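## Task

Rotate the yellow die until its top face shows 3 and set it down entirely on the mat. All other dice must still show the numbers they show now, every die must rest flat, and nothing may depend on the robot holding it there. Release the die and move the grippers away at the end.

## Robot and tools

Robot: two UR20-style six-joint arms, left_arm and right_arm, each ending in a two-finger parallel gripper (50 mm maximum gap). Bases in the scene frame: left_arm at (+0.113, +0.829, 0) m, right_arm at (+0.037, -0.568, 0) m, both turned only slightly about z.

Scene frame: origin on the table top midway between the arms, +z up, +x out over the table, left_arm on the +y side. The arm names do not refer to image sides. All reported hand poses use this frame; the printed hand position can be somewhat off, more so at long reach.

Gripper geometry: fingers point along the gripper's +z, close along its x. end_effector_position is the point between the pads; fingertips extend 17.5 mm further. A flat block projects about 9 cm from the last joint axis toward the gripper's -y and rotates with it. Turning only wrist 3 moves the pad point around a 25 mm circle.

Tool execute_actions, argument actions: a list holding one item or nothing. Empty list = look only, returns the state. {"steps": N} with no rows = wait N control steps (max 300, each 1/30 s), counted from the last result. {"rows": [...], "steps": N} = a motion of up to 15 steps (default 15); each row is used for one step and the final row repeats if rows run out. Optional pictures (boolean) turns camera images on or off; they come by default.

Each row is one flat list of 18 numbers covering both arms even if only one moves: left_arm's 6 joint targets, then its gripper position, force_limit, speed; then the same 9 for right_arm. Joint numbers are absolute target angles in radians, in the order shoulder pan, shoulder lift, elbow, wrist 1, wrist 2, wrist 3, matching the Joint positions line. Ranges: left_arm pan -3.142..3.142, lift -6.283..6.283, elbow 0.000..3.142, wrists -6.283..6.283; right_arm pan 0.000..6.283, lift -6.283..6.283, elbow -3.142..0.000, wrists -6.283..6.283. A target more than 0.010 rad beyond a range end, and further out than the current angle, makes the call refused (nothing is sent). True limits may differ by 0.010 rad; a joint pushed past its real end stops there and a "joint sent to its limit" line appears, possibly about an earlier action.

Gripper numbers are each in [-1, 1] and absolute settings. position: +1 fully open, about -0.65 pads touch, -1 to grip (closes until blocked). force_limit per pad: -1 about 20 N, 0 about 102 N, +1 about 185 N (actual may be up to 17% higher). speed of the gap: -1 20 mm/s, 0 85 mm/s, +1 150 mm/s. To keep a gripper unchanged, resend its current three numbers; 0 is a real command. New force or speed only apply after a position change of at least 0.01; to soften a grip, open first.

Motion limits: commands are smoothed, lagging about 0.17 s. Each step the commanded angle stays within a lead of the measured one (0.394 rad pan and lift, 0.493 elbow, 0.69 wrists), and targets that would move the gripper over 100 mm away are scaled back, so large moves need several calls and an arm may not have arrived when the result returns. Between calls arms keep heading to the last row until they settle or a step is HELD.

Result lines: per-arm end effector position (m), quat_wxyz and velocities; Joint positions and velocities per arm; Wrist force and torque in the end effector's own axes (offset up to about 10 N, noise, saturates near 200 N; may read "no reading" at first). object_status: 0 moving, 1 blocked while opening, 2 blocked while closing (a proper grip), 3 reached target or pads met (usually nothing held). position_measured counts: gap ≈ (250 - value) × 0.202 mm. "joint command not followed" means the clearance check altered targets; HELD marks steps where a row was not sent. MOTOR HOT warns from 70 °C; 85 °C brakes the arm.

Tool zoom_image: camera (cam_high, cam_left_wrist, cam_right_wrist) and region [x0, y0, x1, y1] in pixels of that camera's latest 504x504 image, top-left origin, at most 504 by 504. Calibration (K, distortion, T_world_to_cam) is given for each camera; wrist cameras follow their arm's joints.

Tool read_manual: returns licence text only. Tool finished_scene: pass scene (number of the current scene); it ends and grades it irreversibly, so call it only when the die sits correctly and released.

Cautions: nothing may leave the table. Avoid arm-to-arm contact. A joint torque at its load limit (pan/lift 671, elbow 394, wrists 97.3 N m) or an outside force of 150 N stops that arm for 10 s. Avoid drops, slams and hard pushes; loose objects may occasionally be nudged, and held items tugged. With force_limit -1 a lost object still reads status 2.

Each tool is called after "Request:" as name([rows], argument=value, ...), one row to a line, values as JSON.

## Session

Request:
execute_actions(actions=[])

Scene clock: 0.00 s of 4500.00 s.
left_arm: end_effector_position=(+0.3479, +0.3556, +0.3398) position_measured=3 object_status=3 end_effector_quat_wxyz=(-0.342, +0.714, -0.010, +0.610) end_effector_velocity=(+0.000, -0.001, -0.001) end_effector_angular_velocity=(-0.002, +0.001, -0.000) | right_arm: end_effector_position=(+0.3210, -0.4574, +0.3989) position_measured=3 object_status=3 end_effector_quat_wxyz=(+0.175, +0.941, -0.184, +0.222) end_effector_velocity=(+0.000, +0.000, +0.000) end_effector_angular_velocity=(-0.000, -0.001, +0.001)
Joint positions: left_arm=[-1.999 -1.347  2.275 -0.954 -0.903 -1.029] | right_arm=[ 5.155 -0.669 -2.459 -2.107  1.325 -2.445]
Joint velocities: left_arm=[ 0.    -0.    -0.    -0.002  0.001  0.   ] | right_arm=[ 0.    -0.     0.     0.    -0.001 -0.   ]
Motor temperatures (°C, as the motors report them): left_arm=[21 19 20 26 23 24] | right_arm=[20 20 20 25 26 25]
Wrist force (N, on the end effector, along its own x y z axes, offset not removed): no reading
Wrist torque (N m, same axes, about the end effector's origin, offset not removed): no reading
camera_calibration (this result's frames):
cam_left_wrist: T_world_to_cam=[[0.281403, -0.462062, 0.841018, -0.220273], [0.0917024, -0.859474, -0.502886, 0.444041], [0.955198, 0.218637, -0.199487, -0.19458], [0, 0, 0, 1]] pos_world=[0.207128, 0.322405, 0.36974]
cam_right_wrist: T_world_to_cam=[[0.834784, -0.281202, 0.47335, -0.585637], [-0.492962, -0.764628, 0.41513, -0.347194], [0.245201, -0.579887, -0.776921, 0.10871], [0, 0, 0, 1]] pos_world=[0.291071, -0.367117, 0.505801]

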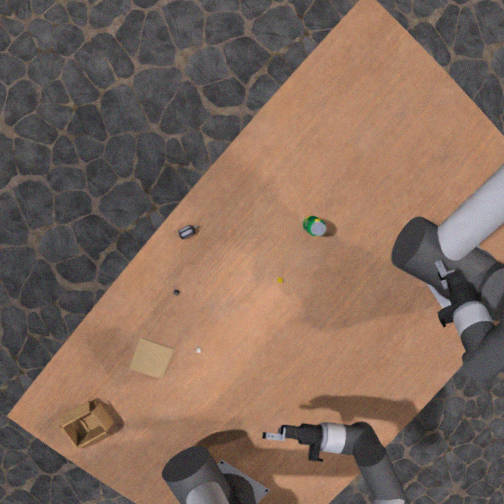

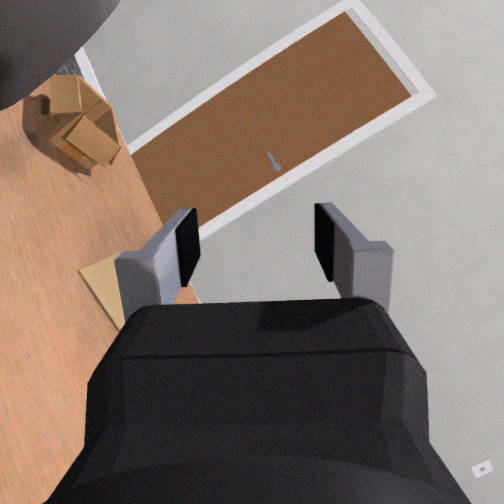

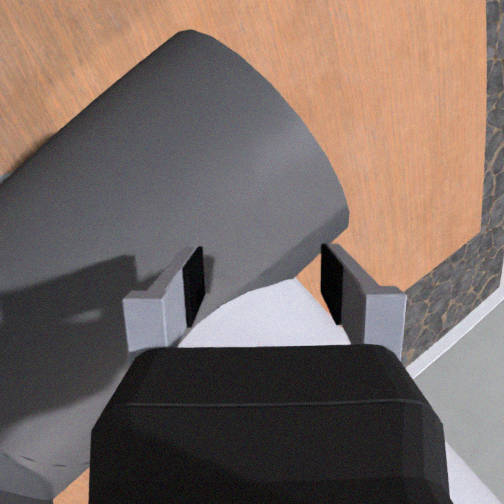

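Request:
execute_actions([
  {"rows":[[-1.999,-1.347,2.275,-0.954,-0.903,-1.029,1,0,0,4.3283,-1.6989,-2.3837,-0.6298,1.5708,-2.445,1,-0.5,0]]},
], pictures=false)

Request:
execute_actions([
  {"steps":60},
])

Scene clock: 11.60 s of 4500.00 s.
left_arm: end_effector_position=(+0.3479, +0.3557, +0.3397) position_measured=3 object_status=3 end_effector_quat_wxyz=(-0.343, +0.714, -0.010, +0.610) end_effector_velocity=(-0.000, +0.000, -0.000) end_effector_angular_velocity=(+0.001, +0.000, +0.000) | right_arm: end_effector_position=(+0.3161, -0.2655, +0.3825) position_measured=3 object_status=3 end_effector_quat_wxyz=(+0.109, +0.915, -0.380, +0.078) end_effector_velocity=(+0.222, +0.416, -0.103) end_effector_angular_velocity=(+0.581, +0.125, -0.793)
Joint positions: left_arm=[-1.999 -1.347  2.275 -0.954 -0.903 -1.029] | right_arm=[ 4.811 -1.013 -2.409 -1.545  1.484 -2.445]
Joint velocities: left_arm=[-0.     0.001  0.    -0.    -0.     0.   ] | right_arm=[-0.745 -0.746  0.056  1.255  0.189  0.   ]
Motor temperatures (°C, as the motors report them): left_arm=[21 19 20 26 23 24] | right_arm=[20 20 20 25 26 25]
Wrist force (N, on the end effector, along its own x y z axes, offset not removed): left_arm=[4.1 3.0 3.3] | right_arm=[-4.8 4.3 -7.5]
Wrist torque (N m, same axes, about the end effector's origin, offset not removed): left_arm=[1.01 -1.02 -0.76] | right_arm=[0.82 0.98 -0.21]
Steps of this call (steps 1 to 90: nothing new was sent; then 8.10 s passed at rest; steps 91 to 105: all 15 steps of this action). Readings (joint positions | what the end effector reports):
91: left_arm=[-1.999 -1.347 2.275 -0.954 -0.903 -1.029] | right_arm=[5.155 -0.669 -2.459 -2.107 1.325 -2.445] | left_arm position_measured=3 object_status=3 | right_arm position_measured=3 object_status=3
92: left_arm=[-1.999 -1.347 2.275 -0.954 -0.903 -1.029] | right_arm=[5.148 -0.676 -2.455 -2.100 1.332 -2.445] | left_arm position_measured=3 object_status=3 | right_arm position_measured=3 object_status=3
94: left_arm=[-1.999 -1.347 2.275 -0.954 -0.903 -1.029] | right_arm=[5.102 -0.722 -2.444 -2.038 1.366 -2.445] | left_arm position_measured=3 object_status=3 | right_arm position_measured=3 object_status=3
98: left_arm=[-1.999 -1.347 2.275 -0.954 -0.903 -1.029] | right_arm=[4.992 -0.832 -2.427 -1.852 1.422 -2.445] | left_arm position_measured=3 object_status=3 | right_arm position_measured=3 object_status=3
105: the state above

Scene clock: 13.60 s of 4500.00 s.
left_arm: end_effector_position=(+0.3479, +0.3557, +0.3396) position_measured=3 object_status=3 end_effector_quat_wxyz=(-0.342, +0.714, -0.010, +0.610) end_effector_velocity=(+0.000, -0.000, -0.001) end_effector_angular_velocity=(-0.002, +0.001, +0.001) | right_arm: end_effector_position=(+0.6133, -0.0880, +0.1501) position_measured=3 object_status=3 end_effector_quat_wxyz=(-0.000, +0.802, -0.597, -0.000) end_effector_velocity=(+0.000, -0.000, -0.001) end_effector_angular_velocity=(-0.002, +0.001, -0.000)
Joint positions: left_arm=[-1.999 -1.347  2.275 -0.954 -0.903 -1.029] | right_arm=[ 4.328 -1.699 -2.384 -0.63   1.571 -2.445]
Joint velocities: left_arm=[ 0.001  0.    -0.    -0.002 -0.     0.   ] | right_arm=[-0.    -0.002  0.    -0.    -0.001  0.   ]
Motor temperatures (°C, as the motors report them): left_arm=[21 19 20 26 23 24] | right_arm=[20 20 20 25 26 25]
Wrist force (N, on the end effector, along its own x y z axes, offset not removed): left_arm=[7.9 -3.5 1.9] | right_arm=[2.6 0.8 -0.2]
Wrist torque (N m, same axes, about the end effector's origin, offset not removed): left_arm=[-0.19 -1.93 -0.72] | right_arm=[0.31 -0.41 -0.55]
Steps of this call (steps 1 to 60: the robot went on to your last target). Readings (joint positions | what the end effector reports):
1: left_arm=[-1.999 -1.347 2.275 -0.954 -0.903 -1.029] | right_arm=[4.786 -1.038 -2.407 -1.502 1.490 -2.445] | left_arm position_measured=3 object_status=3 | right_arm position_measured=3 object_status=3
2: left_arm=[-1.999 -1.347 2.275 -0.954 -0.903 -1.029] | right_arm=[4.761 -1.063 -2.406 -1.461 1.496 -2.445] | left_arm position_measured=3 object_status=3 | right_arm position_measured=3 object_status=3
4: left_arm=[-1.999 -1.347 2.275 -0.954 -0.903 -1.029] | right_arm=[4.713 -1.111 -2.403 -1.378 1.506 -2.445] | left_arm position_measured=3 object_status=3 | right_arm position_measured=3 object_status=3
8: left_arm=[-1.999 -1.347 2.275 -0.954 -0.903 -1.029] | right_arm=[4.623 -1.206 -2.398 -1.218 1.521 -2.445] | left_arm position_measured=3 object_status=3 | right_arm position_measured=3 object_status=3
60: the state above
All arms were judged still, so your last target was given up. Only a new action makes them travel on or press farther. Fingers that are still opening or closing keep moving.
camera_calibration (this result's frames):
cam_left_wrist: T_world_to_cam=[[0.281104, -0.462402, 0.840931, -0.219784], [0.0915344, -0.859351, -0.503128, 0.444177], [0.955302, 0.218405, -0.199241, -0.194694], [0, 0, 0, 1]] pos_world=[0.207116, 0.322597, 0.36951]
cam_right_wrist: T_world_to_cam=[[0.279735, -0.959994, -0.0126318, -0.254396], [-0.938213, -0.276133, 0.208585, 0.529702], [-0.203729, -0.0464974, -0.977923, 0.410289], [0, 0, 0, 1]] pos_world=[0.651724, -0.0788728, 0.28753]

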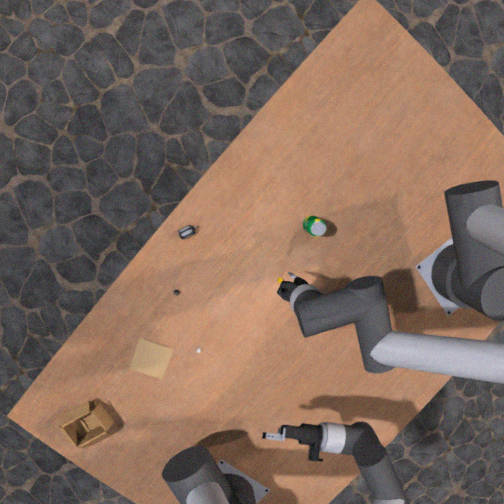

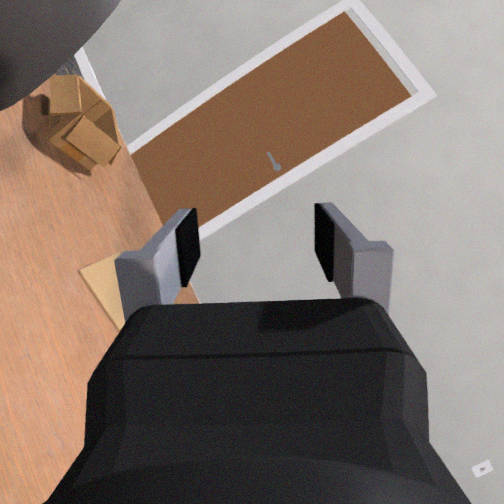

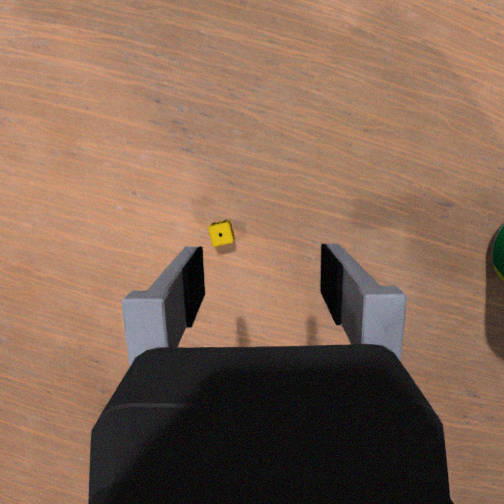

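Request:
zoom_image(camera="cam_right_wrist", region=[196, 208, 246, 258])

Region (196, 208, 246, 258) of cam_right_wrist's 504x504 image, scaled by 10.080, with more detail than that image has.

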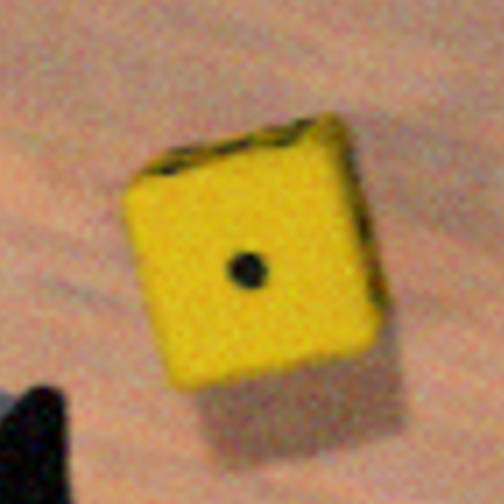

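Request:
execute_actions([
  {"rows":[[-1.999,-1.347,2.275,-0.954,-0.903,-1.029,1,0,0,4.0286,-1.6989,-2.4361,-0.097,2.3397,-1.3145,1,-0.5,0]]},
], pictures=false)

Request:
execute_actions([
  {"steps":8},
], pictures=false)

Request:
execute_actions([
  {"rows":[[-1.999,-1.347,2.275,-0.954,-0.903,-1.029,1,0,0,4.0286,-1.9991,-2.4361,-0.097,2.3397,-1.3145,1,-0.5,0]]},
], pictures=false)

Request:
execute_actions([
  {"steps":25},
])

Scene clock: 40.23 s of 4500.00 s.
left_arm: end_effector_position=(+0.3479, +0.3557, +0.3396) position_measured=3 object_status=3 end_effector_quat_wxyz=(-0.342, +0.714, -0.010, +0.610) end_effector_velocity=(+0.000, +0.001, +0.000) end_effector_angular_velocity=(-0.001, -0.000, +0.002) | right_arm: end_effector_position=(+0.6218, -0.0593, +0.2859) position_measured=3 object_status=3 end_effector_quat_wxyz=(+0.067, -0.368, +0.847, +0.379) end_effector_velocity=(-0.058, +0.005, +0.198) end_effector_angular_velocity=(+0.439, +1.266, -1.081)
Joint positions: left_arm=[-1.999 -1.347  2.275 -0.954 -0.903 -1.029] | right_arm=[ 4.054 -1.699 -2.433 -0.148  2.253 -1.522]
Joint velocities: left_arm=[ 0.001 -0.     0.     0.    -0.001 -0.001] | right_arm=[-0.203  0.002 -0.028  0.399  0.685  1.654]
Motor temperatures (°C, as the motors report them): left_arm=[21 19 20 26 23 24] | right_arm=[20 20 20 25 26 25]
Wrist force (N, on the end effector, along its own x y z axes, offset not removed): left_arm=[4.5 5.3 -2.5] | right_arm=[6.1 2.5 -6.0]
Wrist torque (N m, same axes, about the end effector's origin, offset not removed): left_arm=[1.50 -1.09 -0.64] | right_arm=[0.34 -1.27 -0.43]
Steps of this call (steps 1 to 90: nothing new was sent; then 23.13 s passed at rest; steps 91 to 105: all 15 steps of this action). Readings (joint positions | what the end effector reports):
91: left_arm=[-1.999 -1.347 2.275 -0.954 -0.903 -1.029] | right_arm=[4.328 -1.699 -2.384 -0.629 1.571 -2.445] | left_arm position_measured=3 object_status=3 | right_arm position_measured=3 object_status=3
92: left_arm=[-1.999 -1.347 2.275 -0.954 -0.903 -1.029] | right_arm=[4.321 -1.699 -2.388 -0.622 1.578 -2.438] | left_arm position_measured=3 object_status=3 | right_arm position_measured=3 object_status=3
94: left_arm=[-1.999 -1.347 2.275 -0.954 -0.903 -1.029] | right_arm=[4.273 -1.699 -2.401 -0.558 1.642 -2.374] | left_arm position_measured=3 object_status=3 | right_arm position_measured=3 object_status=3
98: left_arm=[-1.999 -1.347 2.275 -0.954 -0.903 -1.029] | right_arm=[4.161 -1.699 -2.417 -0.356 1.909 -2.100] | left_arm position_measured=3 object_status=3 | right_arm position_measured=3 object_status=3
105: the state above

Scene clock: 40.50 s of 4500.00 s.
left_arm: end_effector_position=(+0.3479, +0.3557, +0.3396) position_measured=3 object_status=3 end_effector_quat_wxyz=(-0.342, +0.714, -0.010, +0.610) end_effector_velocity=(-0.000, -0.000, -0.000) end_effector_angular_velocity=(+0.001, +0.000, -0.001) | right_arm: end_effector_position=(+0.6146, -0.0592, +0.3086) position_measured=3 object_status=3 end_effector_quat_wxyz=(+0.035, -0.290, +0.859, +0.419) end_effector_velocity=(-0.009, -0.001, +0.026) end_effector_angular_velocity=(+0.050, +0.155, -0.112)
Joint positions: left_arm=[-1.999 -1.347  2.275 -0.954 -0.903 -1.029] | right_arm=[ 4.032 -1.699 -2.436 -0.103  2.329 -1.339]
Joint velocities: left_arm=[-0.     0.     0.     0.     0.001  0.001] | right_arm=[-0.024  0.002 -0.003  0.048  0.082  0.194]
Motor temperatures (°C, as the motors report them): left_arm=[21 19 20 26 23 24] | right_arm=[20 20 20 25 26 25]
Wrist force (N, on the end effector, along its own x y z axes, offset not removed): left_arm=[3.0 0.0 1.4] | right_arm=[2.7 4.4 -2.9]
Wrist torque (N m, same axes, about the end effector's origin, offset not removed): left_arm=[0.35 -0.78 -0.55] | right_arm=[0.89 -0.62 -0.45]
Steps of this call (steps 1 to 8: the robot went on to your last target). Readings (joint positions | what the end effector reports):
1: left_arm=[-1.999 -1.347 2.275 -0.954 -0.903 -1.029] | right_arm=[4.048 -1.699 -2.433 -0.136 2.273 -1.473] | left_arm position_measured=3 object_status=3 | right_arm position_measured=3 object_status=3
2: left_arm=[-1.999 -1.347 2.275 -0.954 -0.903 -1.029] | right_arm=[4.043 -1.699 -2.434 -0.127 2.289 -1.436] | left_arm position_measured=3 object_status=3 | right_arm position_measured=3 object_status=3
4: left_arm=[-1.999 -1.347 2.275 -0.954 -0.903 -1.029] | right_arm=[4.037 -1.699 -2.435 -0.115 2.310 -1.386] | left_arm position_measured=3 object_status=3 | right_arm position_measured=3 object_status=3
8: the state above

Scene clock: 41.00 s of 4500.00 s.
left_arm: end_effector_position=(+0.3479, +0.3557, +0.3396) position_measured=3 object_status=3 end_effector_quat_wxyz=(-0.342, +0.714, -0.010, +0.610) end_effector_velocity=(+0.001, +0.000, +0.000) end_effector_angular_velocity=(+0.001, -0.001, +0.000) | right_arm: end_effector_position=(+0.6080, -0.0639, +0.1067) position_measured=3 object_status=3 end_effector_quat_wxyz=(-0.081, -0.237, +0.892, +0.377) end_effector_velocity=(-0.027, -0.022, -0.205) end_effector_angular_velocity=(-0.169, +0.220, -0.010)
Joint positions: left_arm=[-1.999 -1.347  2.275 -0.954 -0.903 -1.029] | right_arm=[ 4.029 -1.965 -2.436 -0.097  2.339 -1.316]
Joint velocities: left_arm=[ 0.001  0.     0.     0.001  0.001 -0.001] | right_arm=[-0.002 -0.272 -0.     0.004  0.007  0.013]
Motor temperatures (°C, as the motors report them): left_arm=[21 19 20 26 23 24] | right_arm=[20 20 20 25 26 25]
Wrist force (N, on the end effector, along its own x y z axes, offset not removed): left_arm=[2.9 0.2 4.0] | right_arm=[3.3 -3.5 -1.9]
Wrist torque (N m, same axes, about the end effector's origin, offset not removed): left_arm=[0.52 -0.99 -0.60] | right_arm=[-0.50 -0.61 -0.61]
Steps of this call (steps 1 to 15: all 15 steps of this action). Readings (joint positions | what the end effector reports):
1: left_arm=[-1.999 -1.347 2.275 -0.954 -0.903 -1.029] | right_arm=[4.031 -1.699 -2.436 -0.102 2.332 -1.334] | left_arm position_measured=3 object_status=3 | right_arm position_measured=3 object_status=3
2: left_arm=[-1.999 -1.347 2.275 -0.954 -0.903 -1.029] | right_arm=[4.031 -1.706 -2.436 -0.101 2.333 -1.331] | left_arm position_measured=3 object_status=3 | right_arm position_measured=3 object_status=3
4: left_arm=[-1.999 -1.347 2.275 -0.954 -0.903 -1.029] | right_arm=[4.030 -1.747 -2.436 -0.100 2.334 -1.328] | left_arm position_measured=3 object_status=3 | right_arm position_measured=3 object_status=3
8: left_arm=[-1.999 -1.347 2.275 -0.954 -0.903 -1.029] | right_arm=[4.030 -1.837 -2.436 -0.099 2.336 -1.323] | left_arm position_measured=3 object_status=3 | right_arm position_measured=3 object_status=3
15: the state above

Scene clock: 41.83 s of 4500.00 s.
left_arm: end_effector_position=(+0.3479, +0.3557, +0.3396) position_measured=3 object_status=3 end_effector_quat_wxyz=(-0.342, +0.714, -0.010, +0.610) end_effector_velocity=(+0.000, +0.001, +0.000) end_effector_angular_velocity=(+0.002, -0.001, +0.003) | right_arm: end_effector_position=(+0.6043, -0.0669, +0.0814) position_measured=3 object_status=3 end_effector_quat_wxyz=(-0.096, -0.231, +0.895, +0.371) end_effector_velocity=(-0.000, -0.000, -0.002) end_effector_angular_velocity=(-0.001, +0.001, +0.001)
Joint positions: left_arm=[-1.999 -1.347  2.275 -0.954 -0.903 -1.029] | right_arm=[ 4.029 -1.999 -2.436 -0.097  2.34  -1.315]
Joint velocities: left_arm=[ 0.001  0.001  0.     0.001 -0.002 -0.   ] | right_arm=[ 0.    -0.002  0.     0.     0.    -0.002]
Motor temperatures (°C, as the motors report them): left_arm=[21 19 20 26 23 24] | right_arm=[20 20 20 25 26 25]
Wrist force (N, on the end effector, along its own x y z axes, offset not removed): left_arm=[2.6 0.7 3.6] | right_arm=[-0.1 -0.4 -1.6]
Wrist torque (N m, same axes, about the end effector's origin, offset not removed): left_arm=[0.69 -0.80 -0.41] | right_arm=[0.00 0.09 -0.18]
Steps of this call (steps 1 to 25: the robot went on to your last target). Readings (joint positions | what the end effector reports):
1: left_arm=[-1.999 -1.347 2.275 -0.954 -0.903 -1.029] | right_arm=[4.029 -1.973 -2.436 -0.097 2.339 -1.316] | left_arm position_measured=3 object_status=3 | right_arm position_measured=3 object_status=3
2: left_arm=[-1.999 -1.347 2.275 -0.954 -0.903 -1.029] | right_arm=[4.029 -1.979 -2.436 -0.097 2.339 -1.316] | left_arm position_measured=3 object_status=3 | right_arm position_measured=3 object_status=3
4: left_arm=[-1.999 -1.347 2.275 -0.954 -0.903 -1.029] | right_arm=[4.029 -1.988 -2.436 -0.097 2.339 -1.315] | left_arm position_measured=3 object_status=3 | right_arm position_measured=3 object_status=3
8: left_arm=[-1.999 -1.347 2.275 -0.954 -0.903 -1.029] | right_arm=[4.029 -1.995 -2.436 -0.097 2.340 -1.315] | left_arm position_measured=3 object_status=3 | right_arm position_measured=3 object_status=3
25: the state above
camera_calibration (this result's frames):
cam_left_wrist: T_world_to_cam=[[0.281104, -0.462402, 0.840931, -0.219784], [0.0915343, -0.859351, -0.503128, 0.444177], [0.955302, 0.218405, -0.199241, -0.194694], [0, 0, 0, 1]] pos_world=[0.207116, 0.322597, 0.36951]
cam_right_wrist: T_world_to_cam=[[-0.882119, -0.471012, -0.00377759, 0.501593], [-0.259013, 0.478353, 0.839101, 0.130108], [-0.39342, 0.741165, -0.543962, 0.474276], [0, 0, 0, 1]] pos_world=[0.662754, -0.177498, 0.150709]

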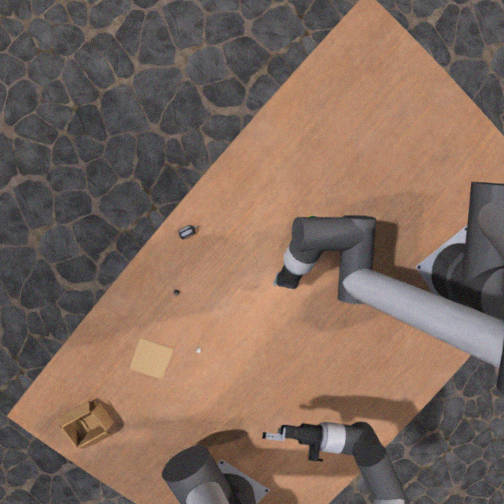

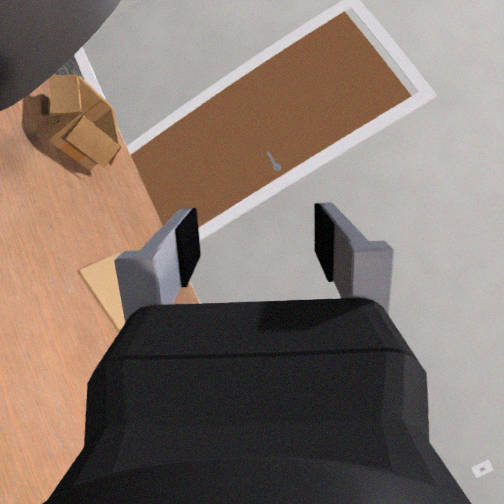

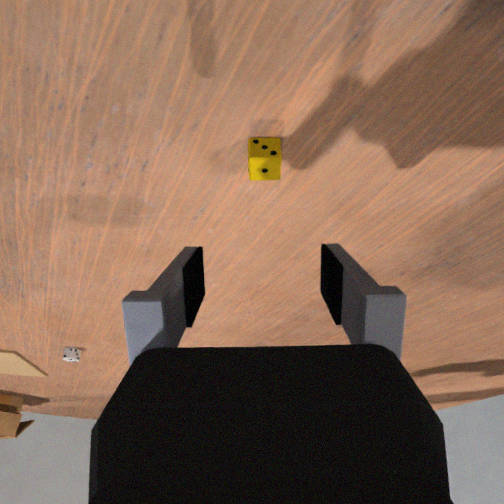

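Request:
execute_actions([
  {"rows":[[-1.999,-1.347,2.275,-0.954,-0.903,-1.029,1,0,0,4.0286,-2.0974,-2.4435,0.0087,2.3397,-1.3145,1,-0.5,0]]},
], pictures=false)

Request:
execute_actions([
  {"steps":12},
])

Scene clock: 49.30 s of 4500.00 s.
left_arm: end_effector_position=(+0.3479, +0.3557, +0.3396) position_measured=3 object_status=3 end_effector_quat_wxyz=(-0.342, +0.714, -0.010, +0.610) end_effector_velocity=(+0.001, +0.000, -0.000) end_effector_angular_velocity=(-0.001, -0.000, +0.001) | right_arm: end_effector_position=(+0.6044, -0.0668, +0.0270) position_measured=3 object_status=3 end_effector_quat_wxyz=(-0.096, -0.231, +0.895, +0.371) end_effector_velocity=(-0.000, -0.001, -0.015) end_effector_angular_velocity=(-0.001, -0.001, +0.000)
Joint positions: left_arm=[-1.999 -1.347  2.275 -0.954 -0.903 -1.029] | right_arm=[ 4.029 -2.094 -2.443  0.005  2.34  -1.314]
Joint velocities: left_arm=[ 0.002  0.     0.    -0.     0.001 -0.   ] | right_arm=[-0.    -0.026 -0.002  0.027 -0.001 -0.001]
Motor temperatures (°C, as the motors report them): left_arm=[21 19 20 26 23 24] | right_arm=[20 20 20 25 26 25]
Wrist force (N, on the end effector, along its own x y z axes, offset not removed): left_arm=[3.8 -1.0 2.7] | right_arm=[-2.8 1.6 -5.2]
Wrist torque (N m, same axes, about the end effector's origin, offset not removed): left_arm=[0.40 -1.12 -0.63] | right_arm=[0.39 0.44 -0.34]
Steps of this call (steps 1 to 15: the robot went on to your last target; steps 16 to 90: nothing new was sent; then 3.97 s passed at rest; steps 91 to 105: all 15 steps of this action). Readings (joint positions | what the end effector reports):
91: left_arm=[-1.999 -1.347 2.275 -0.954 -0.903 -1.029] | right_arm=[4.029 -1.999 -2.436 -0.097 2.340 -1.314] | left_arm position_measured=3 object_status=3 | right_arm position_measured=3 object_status=3
92: left_arm=[-1.999 -1.347 2.275 -0.954 -0.903 -1.029] | right_arm=[4.029 -2.006 -2.437 -0.090 2.340 -1.314] | left_arm position_measured=3 object_status=3 | right_arm position_measured=3 object_status=3
94: left_arm=[-1.999 -1.347 2.275 -0.954 -0.903 -1.029] | right_arm=[4.029 -2.039 -2.440 -0.055 2.340 -1.314] | left_arm position_measured=3 object_status=3 | right_arm position_measured=3 object_status=3
98: left_arm=[-1.999 -1.347 2.275 -0.954 -0.903 -1.029] | right_arm=[4.029 -2.077 -2.442 -0.013 2.340 -1.314] | left_arm position_measured=3 object_status=3 | right_arm position_measured=3 object_status=3
105: the state above

Scene clock: 49.70 s of 4500.00 s.
left_arm: end_effector_position=(+0.3479, +0.3557, +0.3396) position_measured=3 object_status=3 end_effector_quat_wxyz=(-0.342, +0.714, -0.010, +0.610) end_effector_velocity=(-0.000, +0.000, +0.000) end_effector_angular_velocity=(+0.001, +0.001, +0.000) | right_arm: end_effector_position=(+0.6044, -0.0668, +0.0254) position_measured=3 object_status=3 end_effector_quat_wxyz=(-0.096, -0.231, +0.895, +0.371) end_effector_velocity=(+0.000, +0.000, -0.000) end_effector_angular_velocity=(-0.000, +0.000, -0.001)
Joint positions: left_arm=[-1.999 -1.347  2.275 -0.954 -0.903 -1.029] | right_arm=[ 4.029 -2.097 -2.443  0.009  2.34  -1.314]
Joint velocities: left_arm=[ 0.    -0.     0.    -0.    -0.     0.002] | right_arm=[-0.    -0.    -0.     0.001 -0.     0.001]
Motor temperatures (°C, as the motors report them): left_arm=[21 19 20 26 23 24] | right_arm=[20 20 20 25 26 25]
Wrist force (N, on the end effector, along its own x y z axes, offset not removed): left_arm=[8.3 1.2 2.1] | right_arm=[1.5 -3.0 1.4]
Wrist torque (N m, same axes, about the end effector's origin, offset not removed): left_arm=[0.62 -2.00 -0.85] | right_arm=[-0.39 -0.22 -0.37]
Steps of this call (steps 1 to 12: the robot went on to your last target). Readings (joint positions | what the end effector reports):
1: left_arm=[-1.999 -1.347 2.275 -0.954 -0.903 -1.029] | right_arm=[4.029 -2.095 -2.443 0.006 2.340 -1.314] | left_arm position_measured=3 object_status=3 | right_arm position_measured=3 object_status=3
2: left_arm=[-1.999 -1.347 2.275 -0.954 -0.903 -1.029] | right_arm=[4.029 -2.096 -2.443 0.007 2.340 -1.314] | left_arm position_measured=3 object_status=3 | right_arm position_measured=3 object_status=3
4: left_arm=[-1.999 -1.347 2.275 -0.954 -0.903 -1.029] | right_arm=[4.029 -2.096 -2.443 0.008 2.340 -1.314] | left_arm position_measured=3 object_status=3 | right_arm position_measured=3 object_status=3
8: left_arm=[-1.999 -1.347 2.275 -0.954 -0.903 -1.029] | right_arm=[4.029 -2.097 -2.443 0.008 2.340 -1.314] | left_arm position_measured=3 object_status=3 | right_arm position_measured=3 object_status=3
12: the state above
camera_calibration (this result's frames):
cam_left_wrist: T_world_to_cam=[[0.281104, -0.462402, 0.840931, -0.219784], [0.0915344, -0.859351, -0.503128, 0.444176], [0.955302, 0.218405, -0.199241, -0.194694], [0, 0, 0, 1]] pos_world=[0.207116, 0.322597, 0.36951]
cam_right_wrist: T_world_to_cam=[[-0.882136, -0.47098, -0.00371258, 0.50156], [-0.258951, 0.478396, 0.839096, 0.17708], [-0.393421, 0.741158, -0.543971, 0.443797], [0, 0, 0, 1]] pos_world=[0.662898, -0.177413, 0.0946881]

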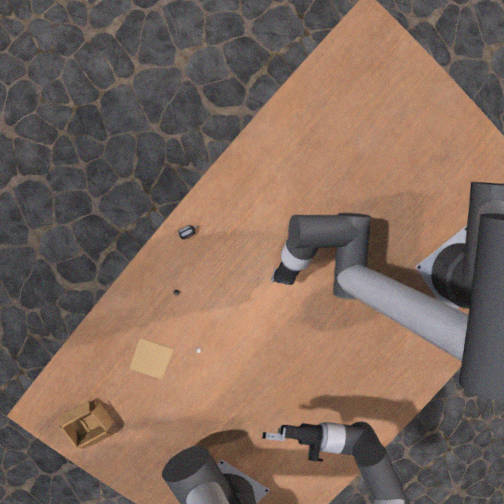

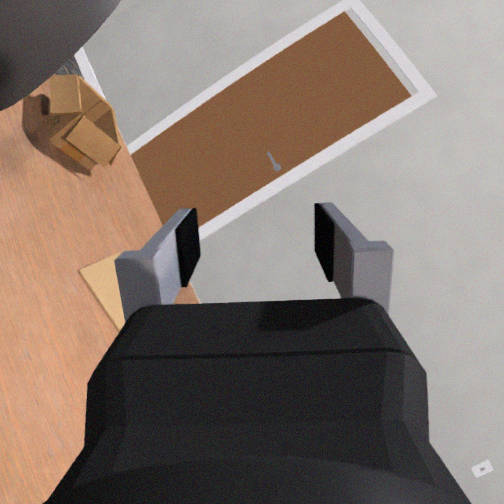

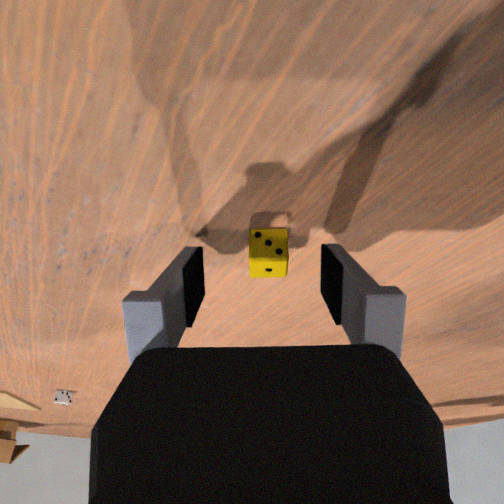

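Request:
execute_actions([
  {"rows":[[-1.999,-1.347,2.275,-0.954,-0.903,-1.029,1,0,0,4.0286,-2.104,-2.444,0.0158,2.3397,-1.3145,1,-0.5,0]]},
])

Scene clock: 59.20 s of 4500.00 s.
left_arm: end_effector_position=(+0.3479, +0.3557, +0.3396) position_measured=3 object_status=3 end_effector_quat_wxyz=(-0.342, +0.714, -0.010, +0.610) end_effector_velocity=(-0.000, -0.000, -0.000) end_effector_angular_velocity=(-0.001, +0.000, -0.000) | right_arm: end_effector_position=(+0.6043, -0.0669, +0.0216) position_measured=3 object_status=3 end_effector_quat_wxyz=(-0.096, -0.231, +0.895, +0.371) end_effector_velocity=(-0.000, -0.000, -0.001) end_effector_angular_velocity=(-0.000, +0.001, +0.000)
Joint positions: left_arm=[-1.999 -1.347  2.275 -0.954 -0.903 -1.029] | right_arm=[ 4.029 -2.104 -2.444  0.016  2.34  -1.314]
Joint velocities: left_arm=[-0.     0.     0.    -0.001  0.     0.   ] | right_arm=[ 0.    -0.003 -0.     0.002  0.001 -0.   ]
Motor temperatures (°C, as the motors report them): left_arm=[21 19 20 26 23 24] | right_arm=[20 20 20 25 26 25]
Wrist force (N, on the end effector, along its own x y z axes, offset not removed): left_arm=[0.5 1.1 5.6] | right_arm=[-4.0 -3.4 -1.2]
Wrist torque (N m, same axes, about the end effector's origin, offset not removed): left_arm=[0.57 -0.34 -0.23] | right_arm=[-0.48 0.68 -0.30]
Steps of this call (steps 1 to 15: the robot went on to your last target; steps 16 to 90: nothing new was sent; then 6.00 s passed at rest; steps 91 to 105: all 15 steps of this action). Readings (joint positions | what the end effector reports):
91: left_arm=[-1.999 -1.347 2.275 -0.954 -0.903 -1.029] | right_arm=[4.029 -2.098 -2.444 0.009 2.340 -1.314] | left_arm position_measured=3 object_status=3 | right_arm position_measured=3 object_status=3
92: left_arm=[-1.999 -1.347 2.275 -0.954 -0.903 -1.029] | right_arm=[4.029 -2.098 -2.444 0.010 2.340 -1.314] | left_arm position_measured=3 object_status=3 | right_arm position_measured=3 object_status=3
94: left_arm=[-1.999 -1.347 2.275 -0.954 -0.903 -1.029] | right_arm=[4.029 -2.101 -2.444 0.012 2.340 -1.314] | left_arm position_measured=3 object_status=3 | right_arm position_measured=3 object_status=3
98: left_arm=[-1.999 -1.347 2.275 -0.954 -0.903 -1.029] | right_arm=[4.029 -2.103 -2.444 0.015 2.340 -1.314] | left_arm position_measured=3 object_status=3 | right_arm position_measured=3 object_status=3
105: the state above
camera_calibration (this result's frames):
cam_left_wrist: T_world_to_cam=[[0.281104, -0.462402, 0.840931, -0.219784], [0.0915343, -0.859351, -0.503128, 0.444177], [0.955302, 0.218405, -0.199241, -0.194694], [0, 0, 0, 1]] pos_world=[0.207116, 0.322597, 0.36951]
cam_right_wrist: T_world_to_cam=[[-0.882117, -0.471016, -0.00368293, 0.501333], [-0.258951, 0.478402, 0.839092, 0.180217], [-0.393464, 0.741131, -0.543977, 0.441797], [0, 0, 0, 1]] pos_world=[0.662733, -0.17751, 0.0909551]

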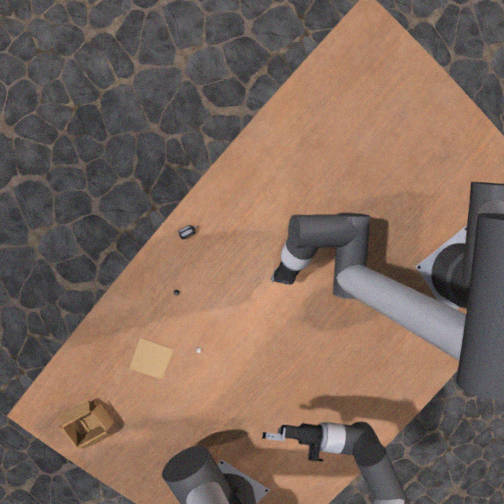

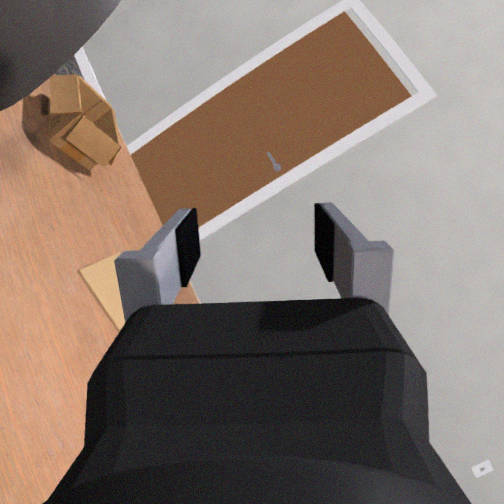

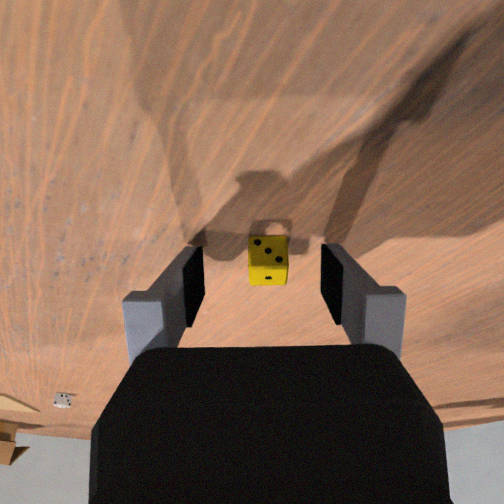

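Request:
execute_actions([
  {"rows":[[-1.999,-1.347,2.275,-0.954,-0.903,-1.029,1,0,0,4.0286,-2.104,-2.444,0.0158,2.3397,-1.3145,-1,-0.3,-0.3]]},
], pictures=false)

Request:
execute_actions([
  {"steps":12},
])

Scene clock: 64.27 s of 4500.00 s.
left_arm: end_effector_position=(+0.3479, +0.3557, +0.3396) position_measured=3 object_status=3 end_effector_quat_wxyz=(-0.342, +0.714, -0.010, +0.610) end_effector_velocity=(-0.000, -0.000, -0.001) end_effector_angular_velocity=(-0.004, +0.001, +0.002) | right_arm: end_effector_position=(+0.6042, -0.0669, +0.0215) position_measured=160 object_status=0 end_effector_quat_wxyz=(-0.096, -0.231, +0.895, +0.371) end_effector_velocity=(+0.000, -0.000, +0.001) end_effector_angular_velocity=(+0.000, -0.001, -0.001)
Joint positions: left_arm=[-1.999 -1.347  2.275 -0.954 -0.903 -1.029] | right_arm=[ 4.029 -2.104 -2.444  0.016  2.34  -1.314]
Joint velocities: left_arm=[ 0.001 -0.    -0.    -0.004 -0.001 -0.001] | right_arm=[-0.     0.001 -0.     0.    -0.     0.   ]
Motor temperatures (°C, as the motors report them): left_arm=[21 19 20 26 23 24] | right_arm=[20 20 20 25 26 25]
Wrist force (N, on the end effector, along its own x y z axes, offset not removed): left_arm=[5.6 -0.9 -0.4] | right_arm=[0.9 3.8 -5.1]
Wrist torque (N m, same axes, about the end effector's origin, offset not removed): left_arm=[0.15 -1.39 -0.62] | right_arm=[0.75 -0.05 -0.38]
Steps of this call (steps 1 to 15: the robot went on to your last target; steps 16 to 90: nothing new was sent; then 1.57 s passed at rest; steps 91 to 105: all 15 steps of this action). Readings (joint positions | what the end effector reports):
91: left_arm=[-1.999 -1.347 2.275 -0.954 -0.903 -1.029] | right_arm=[4.029 -2.104 -2.444 0.016 2.340 -1.314] | left_arm position_measured=3 object_status=3 | right_arm position_measured=9 object_status=0
92: left_arm=[-1.999 -1.347 2.275 -0.954 -0.903 -1.029] | right_arm=[4.029 -2.104 -2.444 0.016 2.340 -1.314] | left_arm position_measured=3 object_status=3 | right_arm position_measured=20 object_status=0
94: left_arm=[-1.999 -1.347 2.275 -0.954 -0.903 -1.029] | right_arm=[4.029 -2.104 -2.444 0.016 2.340 -1.314] | left_arm position_measured=3 object_status=3 | right_arm position_measured=41 object_status=0
98: left_arm=[-1.999 -1.347 2.275 -0.954 -0.903 -1.029] | right_arm=[4.029 -2.104 -2.444 0.016 2.340 -1.314] | left_arm position_measured=3 object_status=3 | right_arm position_measured=84 object_status=0
105: the state above

Scene clock: 64.67 s of 4500.00 s.
left_arm: end_effector_position=(+0.3479, +0.3557, +0.3396) position_measured=3 object_status=3 end_effector_quat_wxyz=(-0.342, +0.714, -0.010, +0.610) end_effector_velocity=(+0.000, -0.000, +0.000) end_effector_angular_velocity=(+0.000, -0.001, -0.001) | right_arm: end_effector_position=(+0.6042, -0.0669, +0.0215) position_measured=182 object_status=2 end_effector_quat_wxyz=(-0.096, -0.231, +0.895, +0.371) end_effector_velocity=(-0.000, +0.000, +0.000) end_effector_angular_velocity=(+0.001, +0.001, +0.000)
Joint positions: left_arm=[-1.999 -1.347  2.275 -0.954 -0.903 -1.029] | right_arm=[ 4.029 -2.104 -2.444  0.016  2.34  -1.314]
Joint velocities: left_arm=[-0.     0.     0.     0.001  0.    -0.001] | right_arm=[-0.    -0.    -0.     0.     0.002 -0.   ]
Motor temperatures (°C, as the motors report them): left_arm=[21 19 20 26 23 24] | right_arm=[20 20 20 25 26 25]
Wrist force (N, on the end effector, along its own x y z axes, offset not removed): left_arm=[5.7 1.7 5.3] | right_arm=[1.1 2.3 -3.4]
Wrist torque (N m, same axes, about the end effector's origin, offset not removed): left_arm=[0.74 -1.50 -0.58] | right_arm=[0.44 -0.34 -0.37]
Steps of this call (steps 1 to 12: the robot went on to your last target). Readings (joint positions | what the end effector reports):
1: left_arm=[-1.999 -1.347 2.275 -0.954 -0.903 -1.029] | right_arm=[4.029 -2.104 -2.444 0.016 2.340 -1.314] | left_arm position_measured=3 object_status=3 | right_arm position_measured=170 object_status=0
2: left_arm=[-1.999 -1.347 2.275 -0.954 -0.903 -1.029] | right_arm=[4.029 -2.104 -2.444 0.016 2.340 -1.314] | left_arm position_measured=3 object_status=3 | right_arm position_measured=181 object_status=0
4: left_arm=[-1.999 -1.347 2.275 -0.954 -0.903 -1.029] | right_arm=[4.029 -2.104 -2.444 0.016 2.340 -1.314] | left_arm position_measured=3 object_status=3 | right_arm position_measured=182 object_status=0
8: left_arm=[-1.999 -1.347 2.275 -0.954 -0.903 -1.029] | right_arm=[4.029 -2.104 -2.444 0.016 2.340 -1.314] | left_arm position_measured=3 object_status=3 | right_arm position_measured=182 object_status=0
12: the state above
camera_calibration (this result's frames):
cam_left_wrist: T_world_to_cam=[[0.281104, -0.462401, 0.840931, -0.219784], [0.0915343, -0.859351, -0.503128, 0.444176], [0.955302, 0.218405, -0.199241, -0.194694], [0, 0, 0, 1]] pos_world=[0.207116, 0.322597, 0.36951]
cam_right_wrist: T_world_to_cam=[[-0.882117, -0.471016, -0.0036871, 0.501328], [-0.258954, 0.4784, 0.839093, 0.180304], [-0.393462, 0.741133, -0.543976, 0.441742], [0, 0, 0, 1]] pos_world=[0.662729, -0.177514, 0.0908537]

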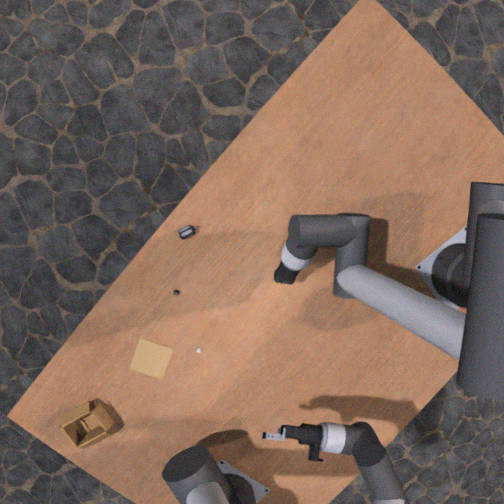

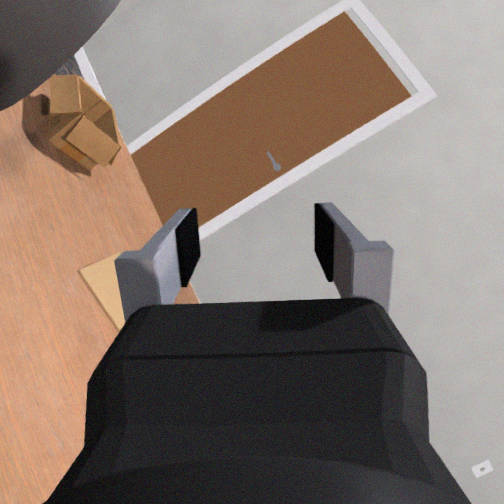

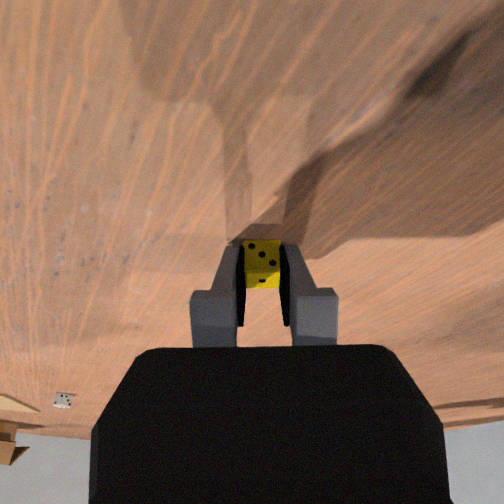

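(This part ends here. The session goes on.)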